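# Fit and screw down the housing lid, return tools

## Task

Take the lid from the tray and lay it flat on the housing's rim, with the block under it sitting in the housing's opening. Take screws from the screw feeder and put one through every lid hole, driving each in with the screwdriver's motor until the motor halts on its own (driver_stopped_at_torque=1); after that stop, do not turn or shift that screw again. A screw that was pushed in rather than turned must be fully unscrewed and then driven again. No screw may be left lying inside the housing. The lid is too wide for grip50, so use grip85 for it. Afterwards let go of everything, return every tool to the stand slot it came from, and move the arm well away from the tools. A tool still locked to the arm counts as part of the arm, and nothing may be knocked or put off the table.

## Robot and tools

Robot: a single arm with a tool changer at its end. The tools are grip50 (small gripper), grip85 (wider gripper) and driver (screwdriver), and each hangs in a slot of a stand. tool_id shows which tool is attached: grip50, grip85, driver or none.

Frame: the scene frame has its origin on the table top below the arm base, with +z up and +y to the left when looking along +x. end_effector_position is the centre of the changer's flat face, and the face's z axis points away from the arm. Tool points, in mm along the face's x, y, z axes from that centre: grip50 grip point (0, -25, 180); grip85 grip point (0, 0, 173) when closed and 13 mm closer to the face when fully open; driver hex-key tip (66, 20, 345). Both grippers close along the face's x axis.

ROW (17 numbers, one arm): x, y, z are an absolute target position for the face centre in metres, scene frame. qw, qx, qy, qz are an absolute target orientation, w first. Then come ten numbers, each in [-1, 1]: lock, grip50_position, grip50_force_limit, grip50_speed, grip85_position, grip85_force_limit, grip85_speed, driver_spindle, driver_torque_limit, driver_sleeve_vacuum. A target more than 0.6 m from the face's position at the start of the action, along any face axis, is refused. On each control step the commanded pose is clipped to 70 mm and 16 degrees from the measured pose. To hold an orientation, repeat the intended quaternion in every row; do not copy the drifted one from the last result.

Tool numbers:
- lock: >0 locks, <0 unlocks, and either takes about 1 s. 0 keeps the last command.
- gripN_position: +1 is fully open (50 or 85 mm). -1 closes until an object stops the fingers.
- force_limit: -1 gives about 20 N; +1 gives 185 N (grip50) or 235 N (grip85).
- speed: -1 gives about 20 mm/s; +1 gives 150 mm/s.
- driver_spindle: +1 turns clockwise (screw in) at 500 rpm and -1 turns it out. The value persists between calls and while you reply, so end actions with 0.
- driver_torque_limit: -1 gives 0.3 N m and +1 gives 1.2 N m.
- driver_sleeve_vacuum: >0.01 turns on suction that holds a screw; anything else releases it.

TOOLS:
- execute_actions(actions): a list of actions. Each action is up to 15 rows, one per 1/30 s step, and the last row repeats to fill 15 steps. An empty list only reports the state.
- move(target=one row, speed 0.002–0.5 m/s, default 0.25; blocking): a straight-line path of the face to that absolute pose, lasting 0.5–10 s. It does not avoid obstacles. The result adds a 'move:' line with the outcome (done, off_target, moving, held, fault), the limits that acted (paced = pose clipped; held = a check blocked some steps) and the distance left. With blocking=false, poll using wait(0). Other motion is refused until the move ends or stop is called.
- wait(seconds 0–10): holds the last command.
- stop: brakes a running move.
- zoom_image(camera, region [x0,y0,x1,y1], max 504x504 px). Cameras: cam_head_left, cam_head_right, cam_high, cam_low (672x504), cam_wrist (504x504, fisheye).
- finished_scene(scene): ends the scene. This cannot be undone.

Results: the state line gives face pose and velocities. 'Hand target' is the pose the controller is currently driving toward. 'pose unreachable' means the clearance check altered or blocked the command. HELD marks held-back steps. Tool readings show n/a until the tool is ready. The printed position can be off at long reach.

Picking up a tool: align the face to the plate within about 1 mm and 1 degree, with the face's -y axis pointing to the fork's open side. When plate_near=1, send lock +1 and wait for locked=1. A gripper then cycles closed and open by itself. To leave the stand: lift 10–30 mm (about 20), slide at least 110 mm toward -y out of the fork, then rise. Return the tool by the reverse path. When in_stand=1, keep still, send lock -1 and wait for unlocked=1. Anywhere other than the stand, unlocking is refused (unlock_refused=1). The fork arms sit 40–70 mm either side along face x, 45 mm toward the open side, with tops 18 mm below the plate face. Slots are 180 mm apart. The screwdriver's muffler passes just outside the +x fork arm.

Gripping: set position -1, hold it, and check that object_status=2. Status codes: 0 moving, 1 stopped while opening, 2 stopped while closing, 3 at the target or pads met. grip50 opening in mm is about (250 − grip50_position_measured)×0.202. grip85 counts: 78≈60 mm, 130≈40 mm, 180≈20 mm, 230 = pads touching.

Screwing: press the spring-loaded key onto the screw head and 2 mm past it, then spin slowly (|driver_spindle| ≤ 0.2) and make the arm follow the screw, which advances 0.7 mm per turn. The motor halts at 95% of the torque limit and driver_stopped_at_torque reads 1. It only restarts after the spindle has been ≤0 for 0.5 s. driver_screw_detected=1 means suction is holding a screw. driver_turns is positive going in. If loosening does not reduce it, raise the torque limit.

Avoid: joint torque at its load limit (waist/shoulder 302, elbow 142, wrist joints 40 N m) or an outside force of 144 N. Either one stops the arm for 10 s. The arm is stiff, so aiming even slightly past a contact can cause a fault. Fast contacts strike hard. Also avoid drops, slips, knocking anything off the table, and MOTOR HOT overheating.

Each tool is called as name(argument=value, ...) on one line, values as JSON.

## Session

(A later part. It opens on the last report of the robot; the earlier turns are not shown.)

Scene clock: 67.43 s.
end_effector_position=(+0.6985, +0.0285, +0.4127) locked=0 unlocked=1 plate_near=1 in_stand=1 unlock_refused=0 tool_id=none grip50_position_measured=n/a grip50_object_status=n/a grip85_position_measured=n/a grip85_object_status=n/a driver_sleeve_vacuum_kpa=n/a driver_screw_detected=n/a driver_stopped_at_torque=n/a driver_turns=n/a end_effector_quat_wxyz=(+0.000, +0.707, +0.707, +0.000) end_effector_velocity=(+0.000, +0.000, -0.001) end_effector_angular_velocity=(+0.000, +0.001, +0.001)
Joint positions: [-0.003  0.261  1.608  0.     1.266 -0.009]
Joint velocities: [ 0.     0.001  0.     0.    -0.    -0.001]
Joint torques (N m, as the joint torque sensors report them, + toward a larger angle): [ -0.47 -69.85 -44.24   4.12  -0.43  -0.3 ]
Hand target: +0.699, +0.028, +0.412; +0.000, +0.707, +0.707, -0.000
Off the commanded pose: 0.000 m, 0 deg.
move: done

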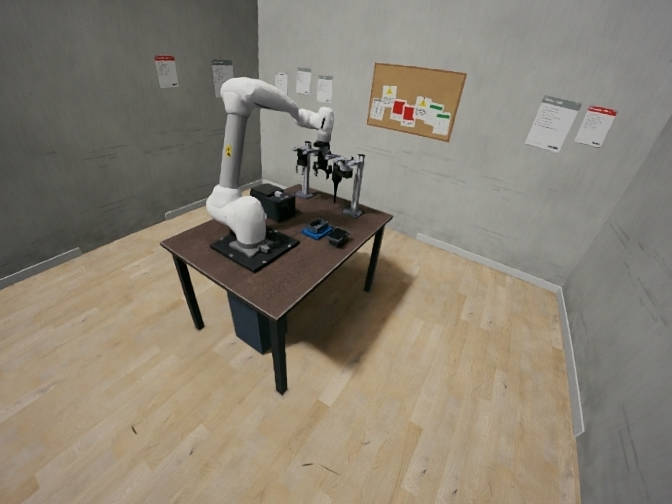

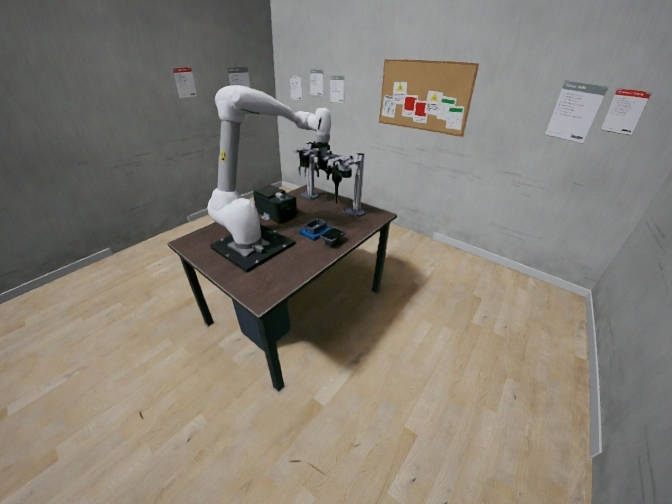

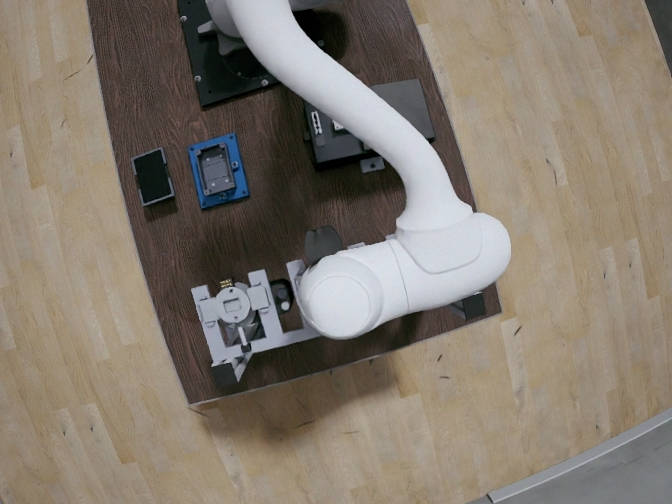

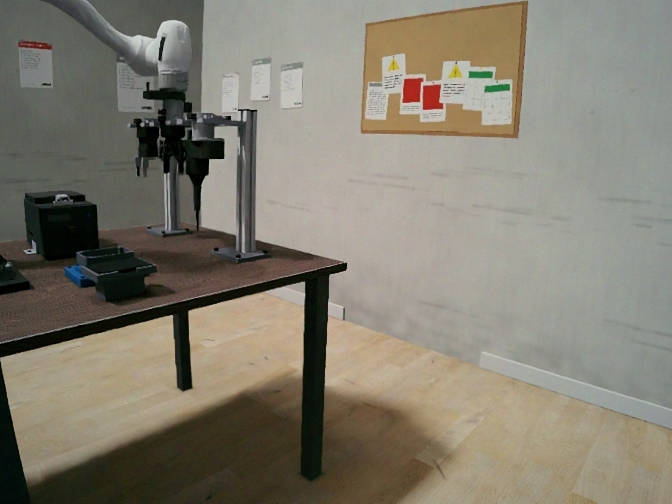

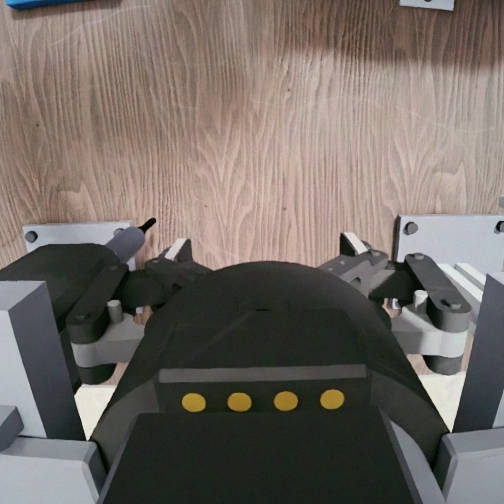

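execute_actions(actions=[[[0.6985,0.0285,0.4122,0,0.7071,0.7071,0,1,1,0,0,1,0,0,0,0,0]]])

wait(seconds=1)

Scene clock: 67.97 s.
end_effector_position=(+0.6985, +0.0285, +0.4123) locked=0 unlocked=0 plate_near=1 in_stand=1 unlock_refused=0 tool_id=none grip50_position_measured=n/a grip50_object_status=n/a grip85_position_measured=n/a grip85_object_status=n/a driver_sleeve_vacuum_kpa=n/a driver_screw_detected=n/a driver_stopped_at_torque=n/a driver_turns=n/a end_effector_quat_wxyz=(+0.000, +0.707, +0.707, +0.000) end_effector_velocity=(+0.000, +0.000, -0.000) end_effector_angular_velocity=(+0.001, +0.000, -0.001)
Joint positions: [-0.003  0.261  1.608  0.     1.266 -0.009]
Joint velocities: [-0.     0.     0.     0.001 -0.     0.001]
Joint torques (N m, as the joint torque sensors report them, + toward a larger angle): [  0.24 -50.21 -35.16   3.79  -2.27  -1.07]
Hand target: +0.699, +0.029, +0.412; -0.000, +0.707, +0.707, -0.000
Off the commanded pose: 0.000 m, 0 deg.
Step readings (end_effector_position):
0: (+0.6985, +0.0285, +0.4127)
1: (+0.6985, +0.0285, +0.4126)
2: (+0.6985, +0.0285, +0.4125)
4: (+0.6985, +0.0285, +0.4125)
8: (+0.6985, +0.0285, +0.4124)
15: end_effector_position above

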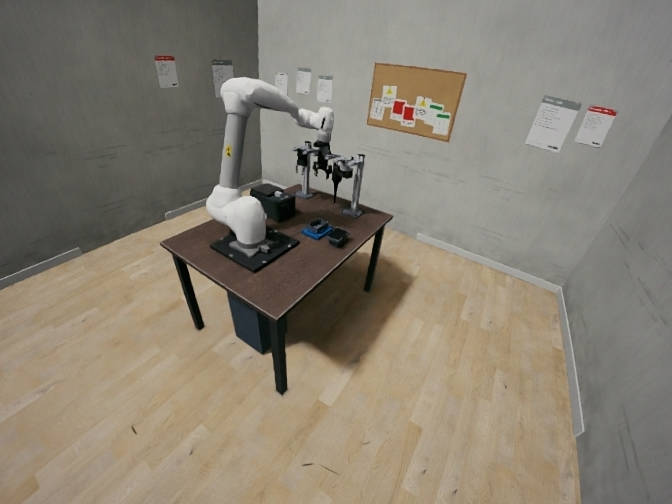

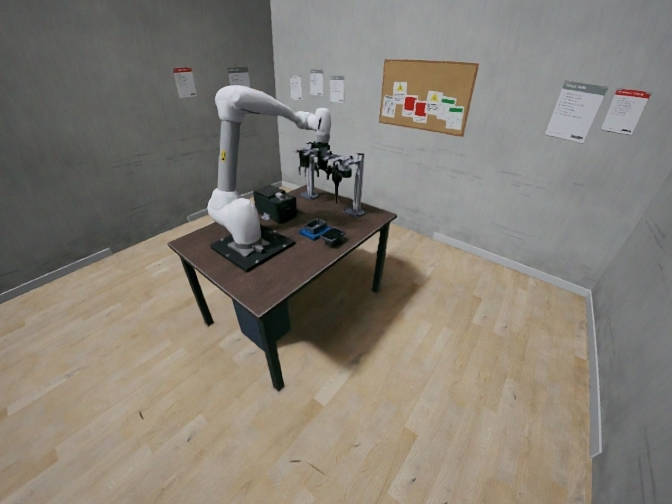

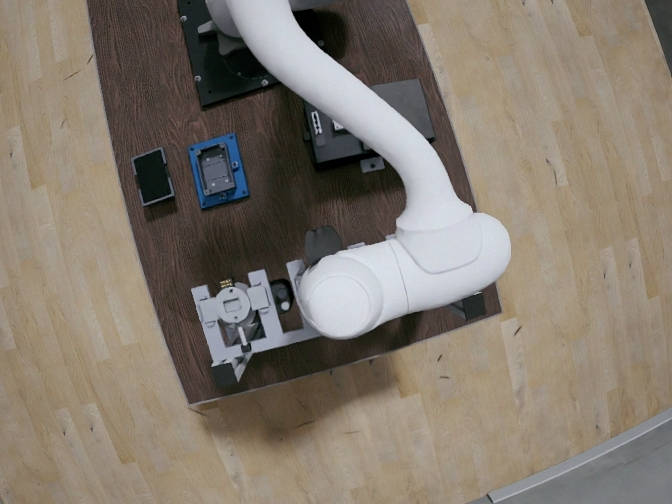

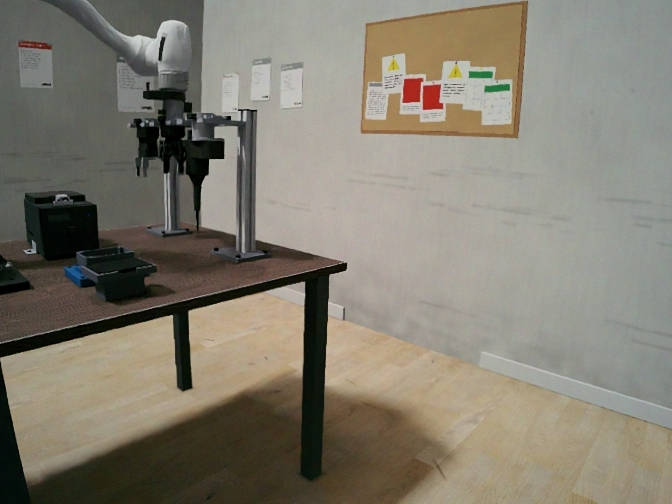

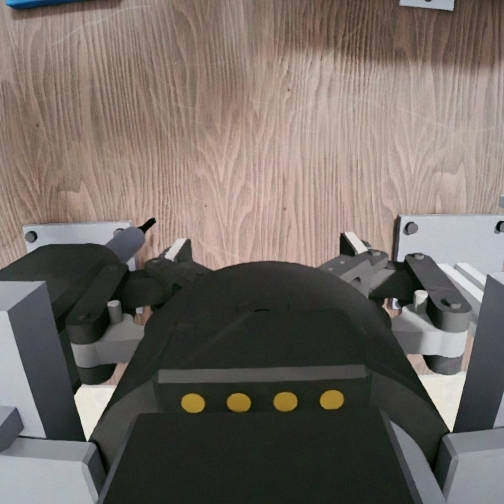

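Scene clock: 68.97 s.
end_effector_position=(+0.6984, +0.0285, +0.4121) locked=1 unlocked=0 plate_near=1 in_stand=1 unlock_refused=0 tool_id=grip85 grip50_position_measured=n/a grip50_object_status=n/a grip85_position_measured=n/a grip85_object_status=n/a driver_sleeve_vacuum_kpa=n/a driver_screw_detected=n/a driver_stopped_at_torque=n/a driver_turns=n/a end_effector_quat_wxyz=(-0.000, +0.707, +0.707, -0.000) end_effector_velocity=(-0.000, +0.000, -0.000) end_effector_angular_velocity=(+0.001, +0.000, +0.000)
Joint positions: [-0.003  0.261  1.608  0.     1.266 -0.009]
Joint velocities: [ 0.     0.     0.     0.001 -0.    -0.   ]
Joint torques (N m, as the joint torque sensors report them, + toward a larger angle): [  5.17 -55.44 -44.14   1.95  -3.94  -7.07]
Hand target: +0.699, +0.029, +0.412; -0.000, +0.707, +0.707, -0.000
Off the commanded pose: 0.000 m, 0 deg.
wait: 1.00 s; at rest by 0.20 s

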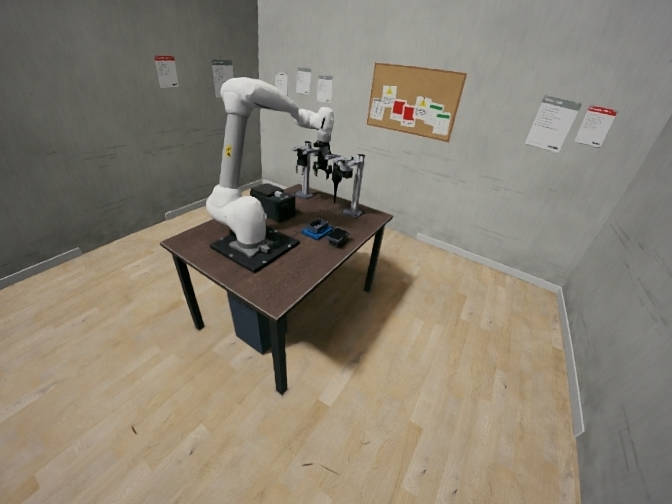

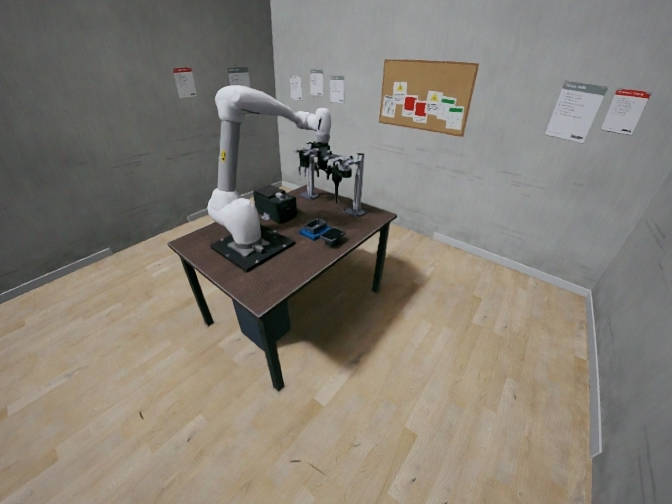

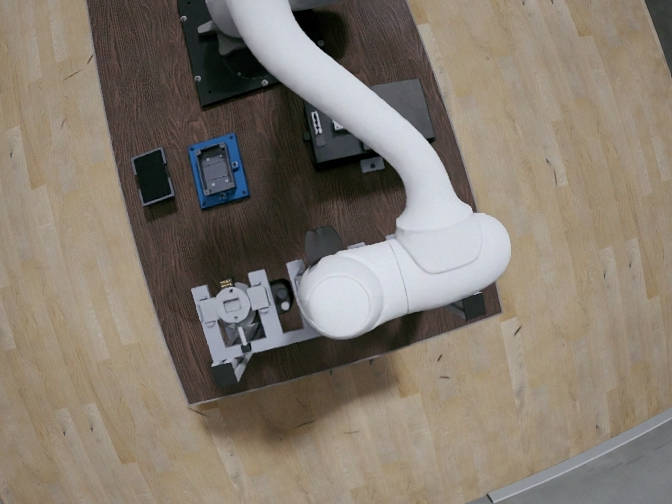

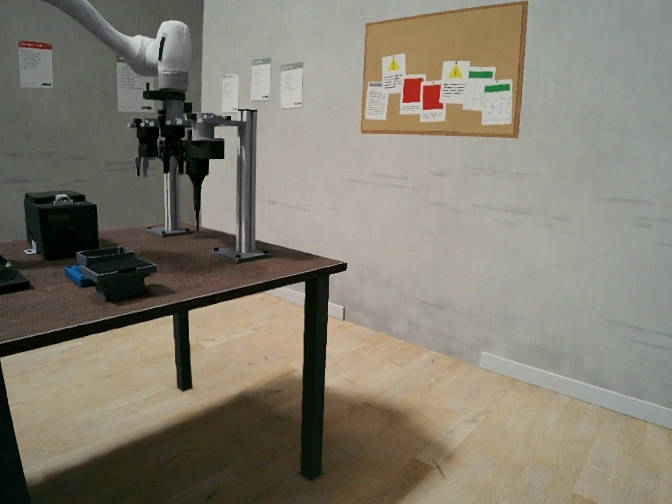

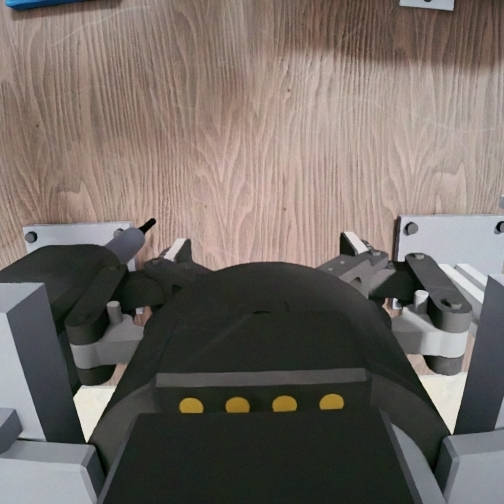

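move(target=[0.6985,0.0285,0.4127,0,0.7120,0.7022,0,0,1,0,0,1,0,0,0,0,0], speed=0.03)

Scene clock: 69.97 s.
end_effector_position=(+0.6986, +0.0285, +0.4125) locked=1 unlocked=0 plate_near=1 in_stand=1 unlock_refused=0 tool_id=grip85 grip50_position_measured=n/a grip50_object_status=n/a grip85_position_measured=n/a grip85_object_status=n/a driver_sleeve_vacuum_kpa=n/a driver_screw_detected=n/a driver_stopped_at_torque=n/a driver_turns=n/a end_effector_quat_wxyz=(-0.000, +0.712, +0.702, -0.000) end_effector_velocity=(+0.000, -0.001, -0.000) end_effector_angular_velocity=(-0.000, -0.000, -0.002)
Joint positions: [-0.003  0.261  1.607  0.     1.267  0.005]
Joint velocities: [-0.001  0.    -0.    -0.    -0.001  0.001]
Joint torques (N m, as the joint torque sensors report them, + toward a larger angle): [ -0.81 -81.22 -52.22   4.2   -0.14  -0.04]
Hand target: +0.698, +0.029, +0.413; -0.000, +0.712, +0.702, -0.000
Off the commanded pose: 0.000 m, 0 deg.
move: done

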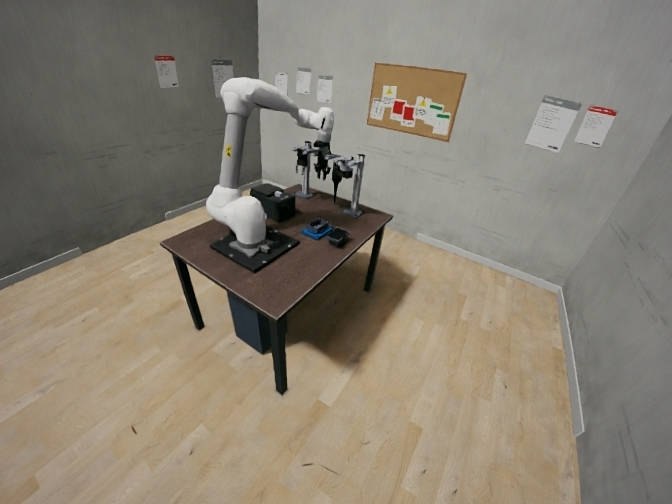

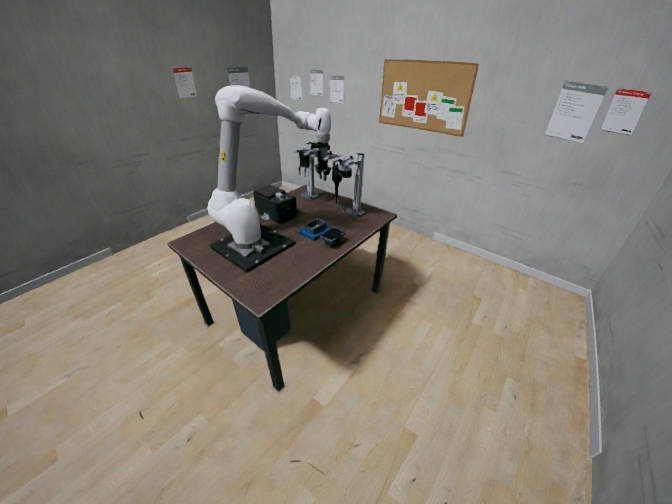

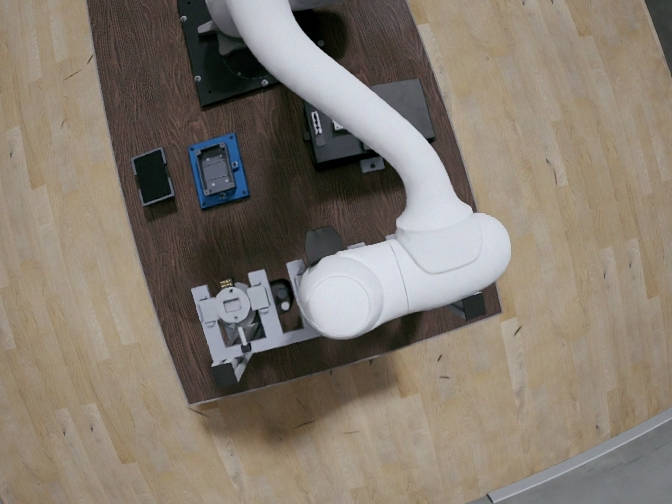

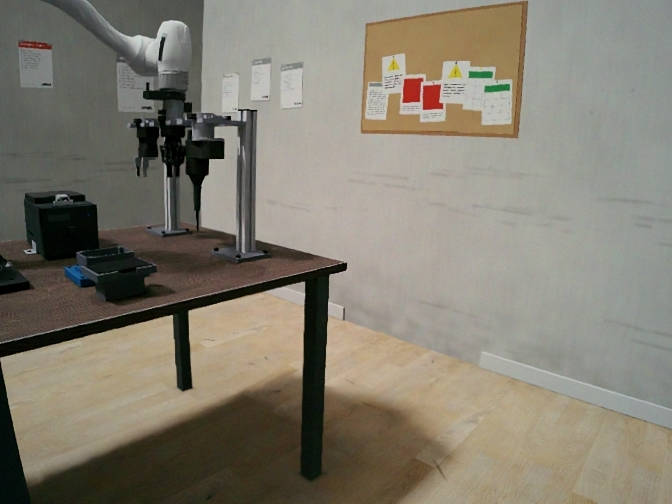

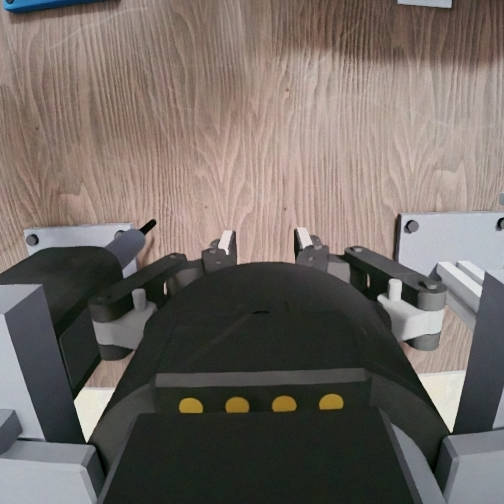

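move(target=[0.6985,0.0285,0.4325,0,0.7120,0.7022,0,0,1,0,0,1,0,0,0,0,0], speed=0.08)

move(target=[0.5785,0.0302,0.4325,0,0.7120,0.7022,0,0,1,0,0,1,0,0,0,0,0], speed=0.2)

move(target=[0.50,-0.24,0.40,0,0.7071,0.7071,0,0,1,0,0,1,0,0,0,0,0], speed=0.3)

Scene clock: 70.93 s.
end_effector_position=(+0.6985, +0.0285, +0.4325) locked=1 unlocked=0 plate_near=1 in_stand=0 unlock_refused=0 tool_id=grip85 grip50_position_measured=n/a grip50_object_status=n/a grip85_position_measured=n/a grip85_object_status=n/a driver_sleeve_vacuum_kpa=n/a driver_screw_detected=n/a driver_stopped_at_torque=n/a driver_turns=n/a end_effector_quat_wxyz=(-0.000, +0.712, +0.702, -0.000) end_effector_velocity=(-0.000, +0.000, +0.000) end_effector_angular_velocity=(+0.001, +0.000, -0.000)
Joint positions: [-0.003  0.252  1.582  0.     1.301  0.005]
Joint velocities: [ 0.    -0.    -0.     0.001  0.     0.   ]
Joint torques (N m, as the joint torque sensors report them, + toward a larger angle): [ -0.39 -81.07 -53.25   4.01  -0.21  -0.05]
Hand target: +0.698, +0.028, +0.433; +0.000, +0.712, +0.702, -0.000
Off the commanded pose: 0.000 m, 0 deg.
move: done

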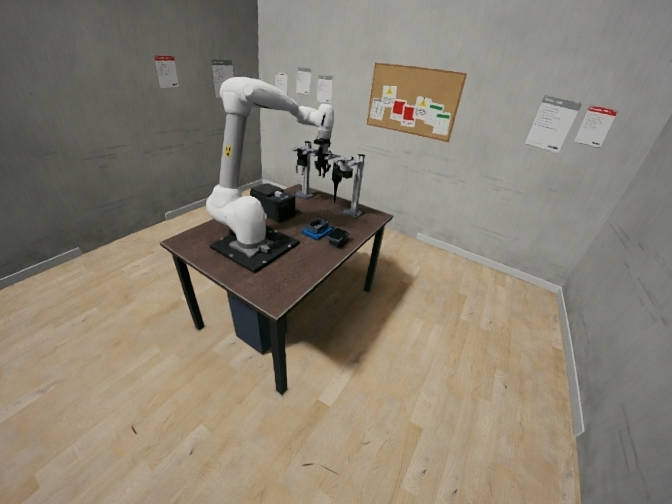

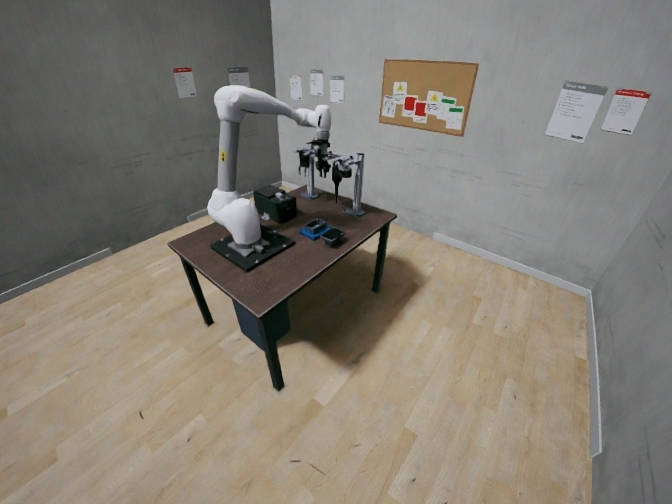

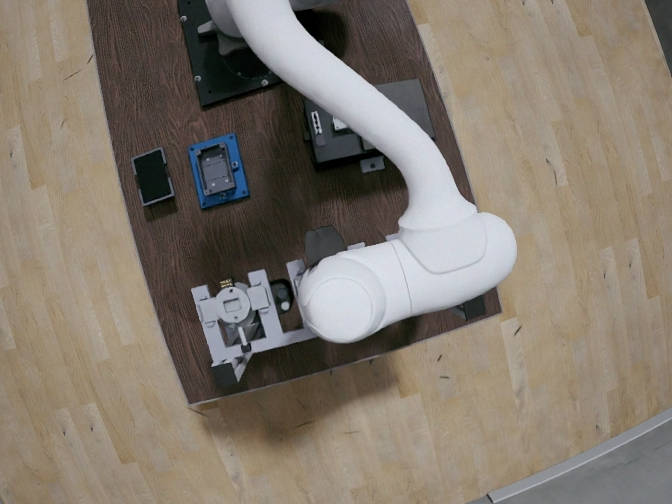

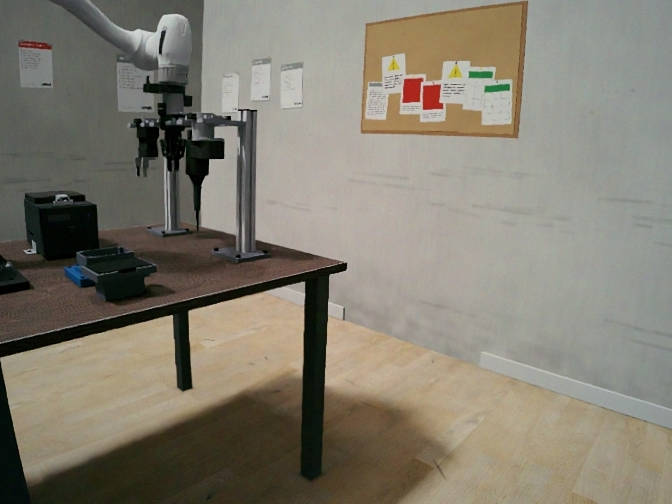

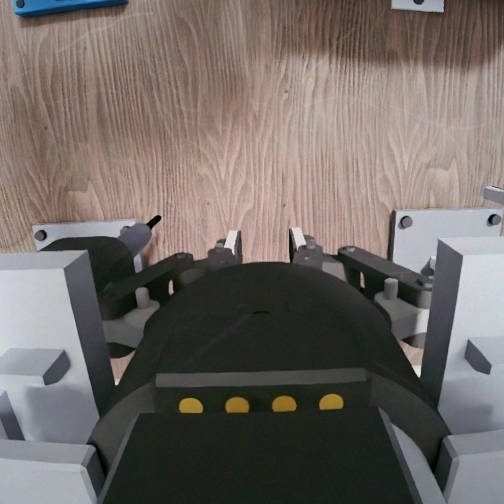

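Scene clock: 71.90 s.
end_effector_position=(+0.5786, +0.0301, +0.4324) locked=1 unlocked=0 plate_near=1 in_stand=0 unlock_refused=0 tool_id=grip85 grip50_position_measured=n/a grip50_object_status=n/a grip85_position_measured=n/a grip85_object_status=n/a driver_sleeve_vacuum_kpa=n/a driver_screw_detected=n/a driver_stopped_at_torque=n/a driver_turns=n/a end_effector_quat_wxyz=(+0.000, +0.712, +0.702, +0.000) end_effector_velocity=(-0.000, -0.000, -0.000) end_effector_angular_velocity=(-0.000, +0.001, -0.000)
Joint positions: [-0.002  0.065  1.805  0.     1.265  0.006]
Joint velocities: [-0.    -0.     0.001 -0.     0.001  0.   ]
Joint torques (N m, as the joint torque sensors report them, + toward a larger angle): [ -1.08 -59.46 -52.06   4.25  -0.27   0.12]
Hand target: +0.579, +0.030, +0.432; -0.000, +0.712, +0.702, +0.000
Off the commanded pose: 0.000 m, 0 deg.
move: done

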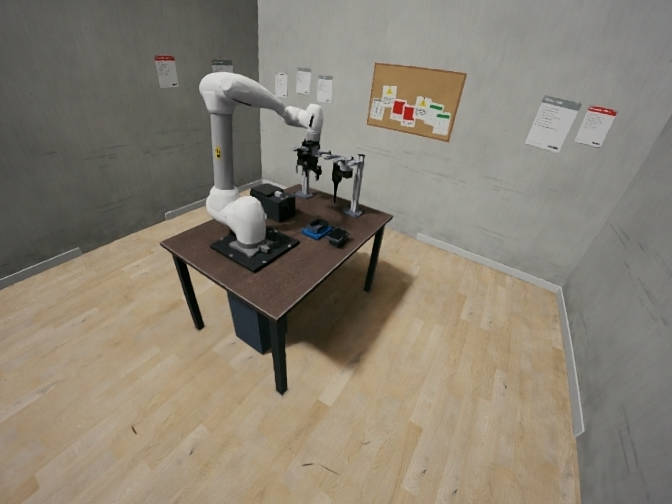

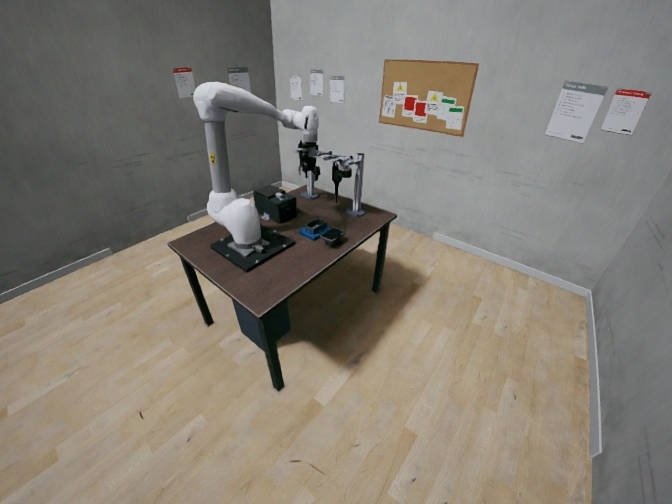

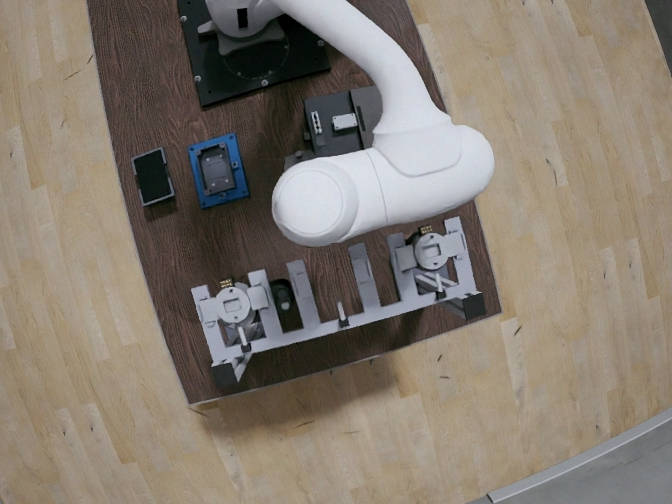

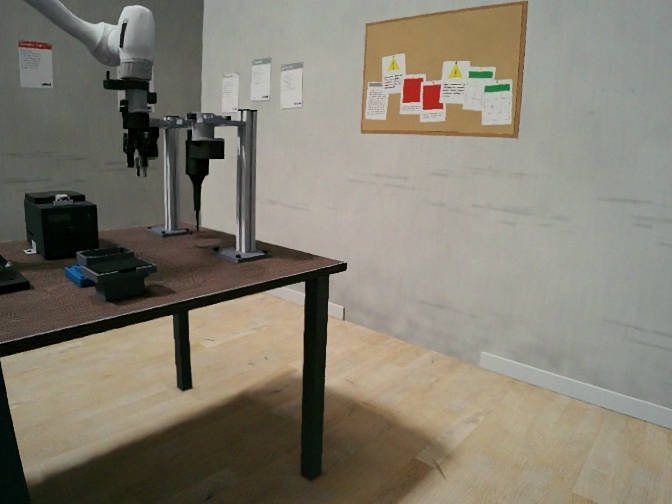

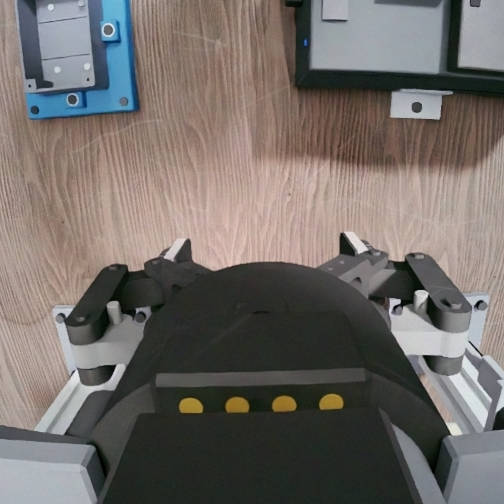

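Scene clock: 73.27 s.
end_effector_position=(+0.5002, -0.2401, +0.4000) locked=1 unlocked=0 plate_near=1 in_stand=0 unlock_refused=0 tool_id=grip85 grip50_position_measured=n/a grip50_object_status=n/a grip85_position_measured=3 grip85_object_status=3 driver_sleeve_vacuum_kpa=n/a driver_screw_detected=n/a driver_stopped_at_torque=n/a driver_turns=n/a end_effector_quat_wxyz=(-0.000, +0.707, +0.707, -0.000) end_effector_velocity=(+0.000, -0.001, +0.000) end_effector_angular_velocity=(-0.001, -0.000, +0.000)
Joint positions: [-0.507  0.045  1.889  0.003  1.203 -0.514]
Joint velocities: [-0.001  0.001 -0.001 -0.    -0.    -0.001]
Joint torques (N m, as the joint torque sensors report them, + toward a larger angle): [  0.83 -58.36 -50.24   3.95  -0.31   0.14]
Hand target: +0.500, -0.240, +0.400; +0.000, +0.707, +0.707, -0.000
Off the commanded pose: 0.000 m, 0 deg.
move: done

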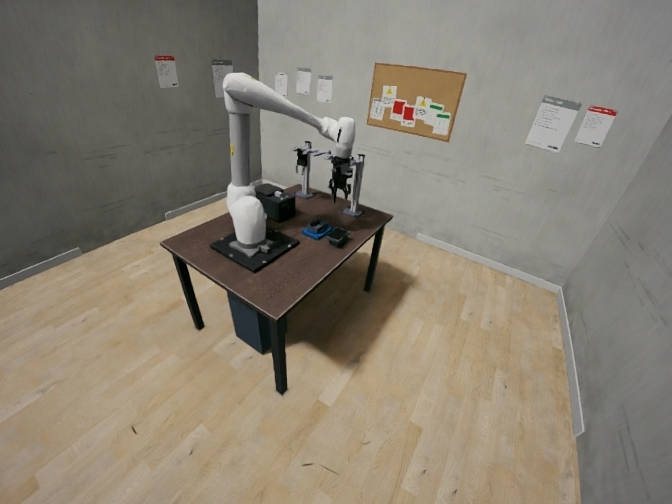

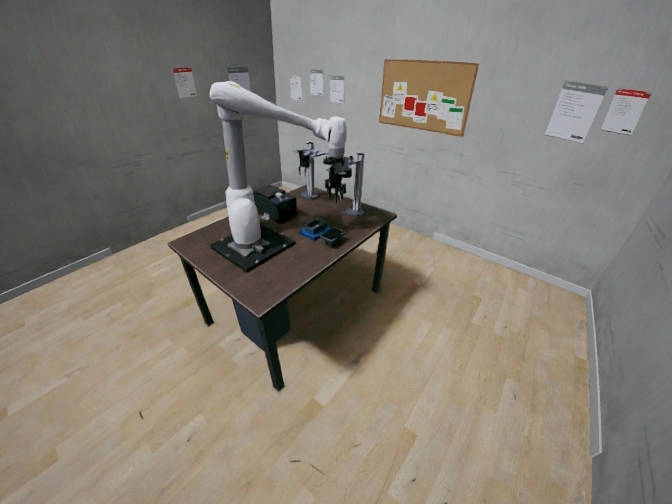

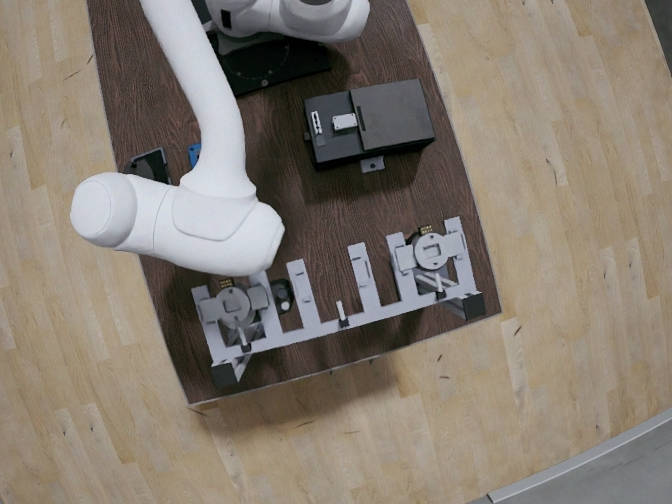

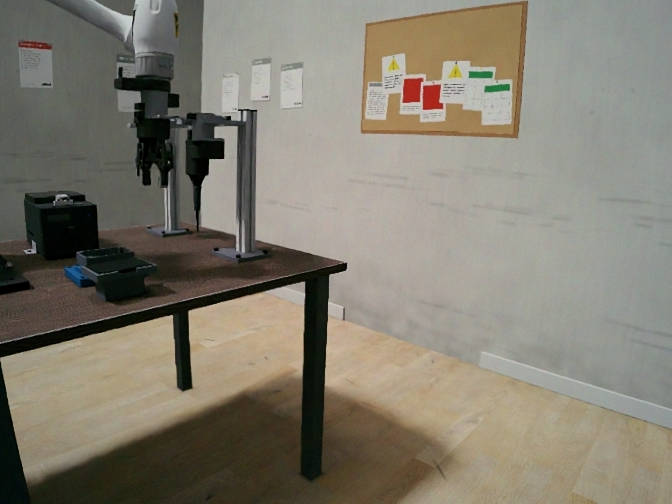

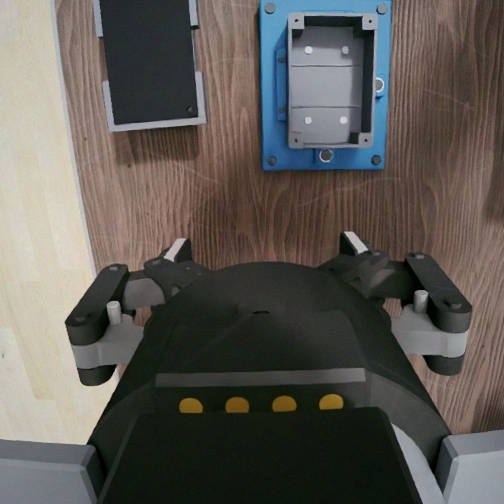

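zoom_image(camera="cam_wrist", region=[80, 0, 410, 190])

Region (80, 0, 410, 190) of cam_wrist's 504x504 image, scaled by 1.527, with more detail than that image has; it fills the top 290 rows of this view, and the rest is white.

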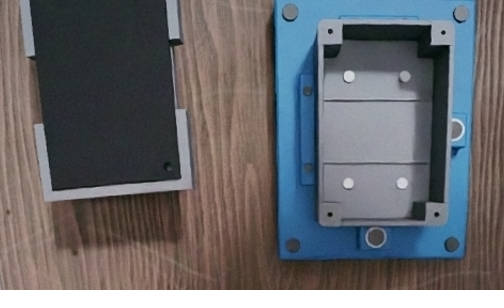

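move(target=[0.436,-0.335,0.33,0,0.7071,0.7071,0,0,1,0,0,1,0,0,0,0,0], speed=0.3)

zoom_image(camera="cam_wrist", region=[150, 10, 380, 240])

Scene clock: 74.60 s.
end_effector_position=(+0.4362, -0.3351, +0.3300) locked=1 unlocked=0 plate_near=1 in_stand=0 unlock_refused=0 tool_id=grip85 grip50_position_measured=n/a grip50_object_status=n/a grip85_position_measured=3 grip85_object_status=3 driver_sleeve_vacuum_kpa=n/a driver_screw_detected=n/a driver_stopped_at_torque=n/a driver_turns=n/a end_effector_quat_wxyz=(-0.000, +0.707, +0.707, -0.000) end_effector_velocity=(-0.000, -0.001, +0.000) end_effector_angular_velocity=(-0.001, -0.000, -0.001)
Joint positions: [-0.716  0.089  1.979  0.005  1.068 -0.724]
Joint velocities: [-0.001  0.    -0.    -0.001 -0.001  0.001]
Joint torques (N m, as the joint torque sensors report them, + toward a larger angle): [ -0.41 -55.44 -48.24   3.84  -0.13  -0.1 ]
Hand target: +0.436, -0.335, +0.330; -0.000, +0.707, +0.707, -0.000
Off the commanded pose: 0.000 m, 0 deg.
move: done

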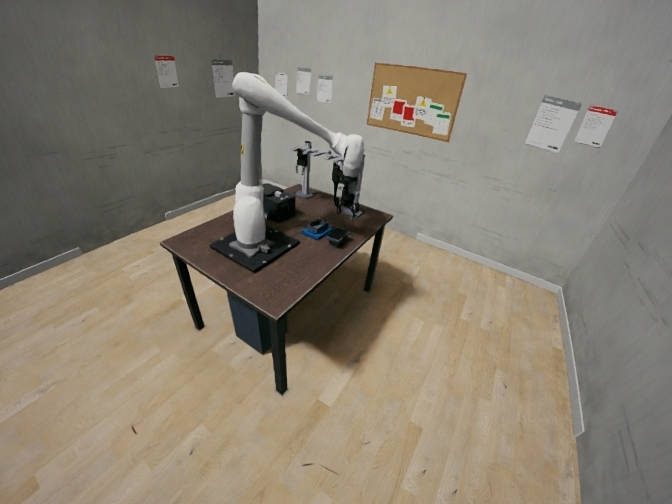

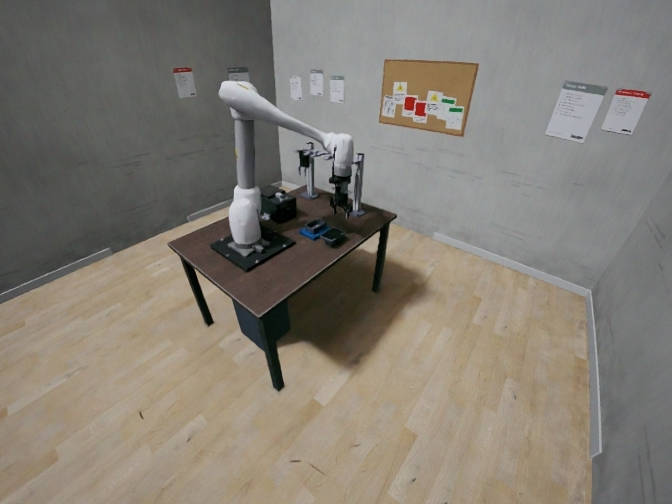

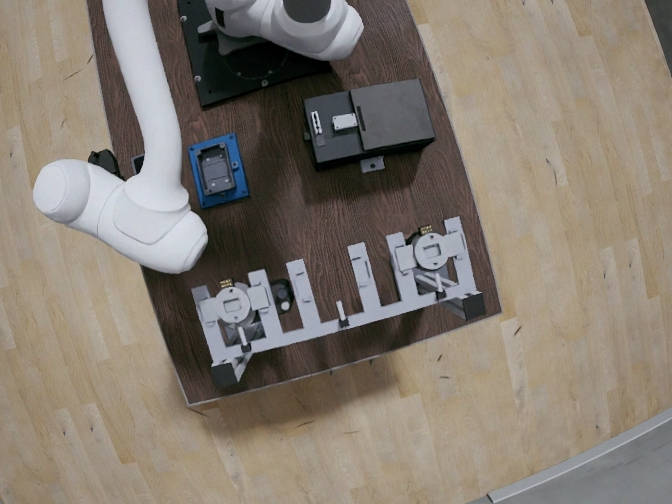

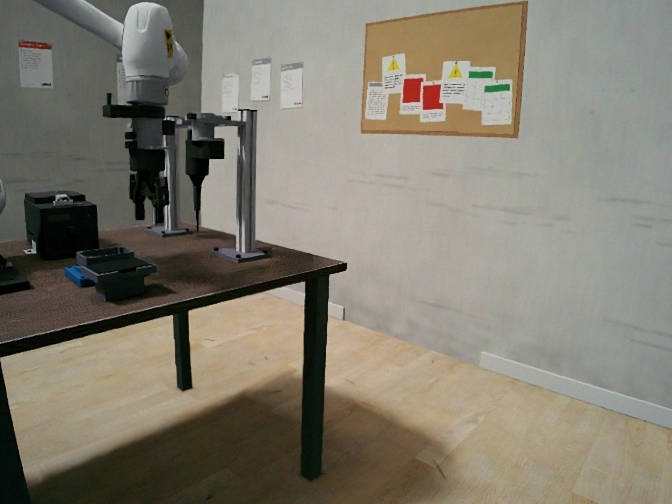

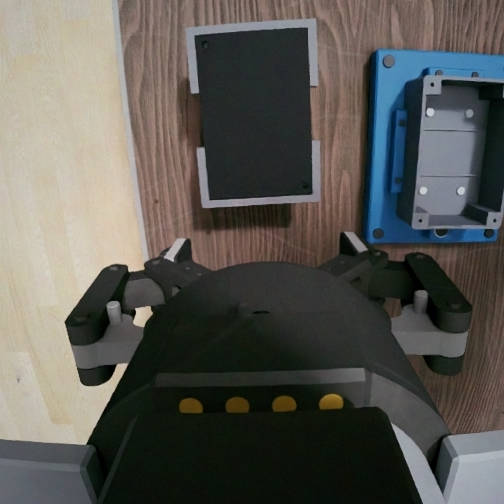

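Region (150, 10, 380, 240) of cam_wrist's 504x504 image, scaled by 2.191, with more detail than that image has.

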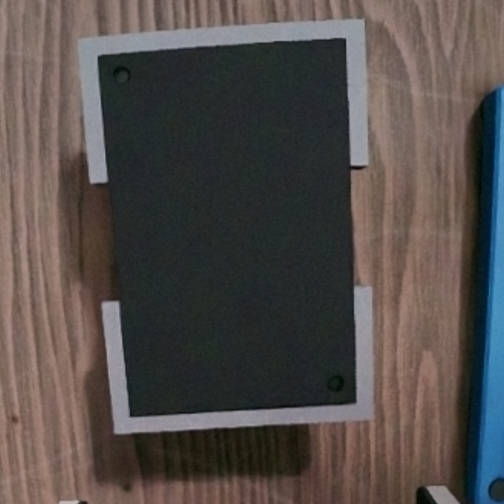

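zoom_image(camera="cam_low", region=[55, 190, 185, 310])

Region (55, 190, 185, 310) of cam_low's 672x504 image, scaled by 3.877, with more detail than that image has; it fills the top 465 rows of this view, and the rest is white.

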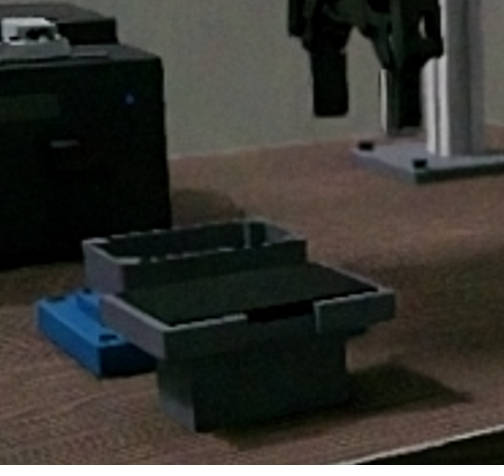

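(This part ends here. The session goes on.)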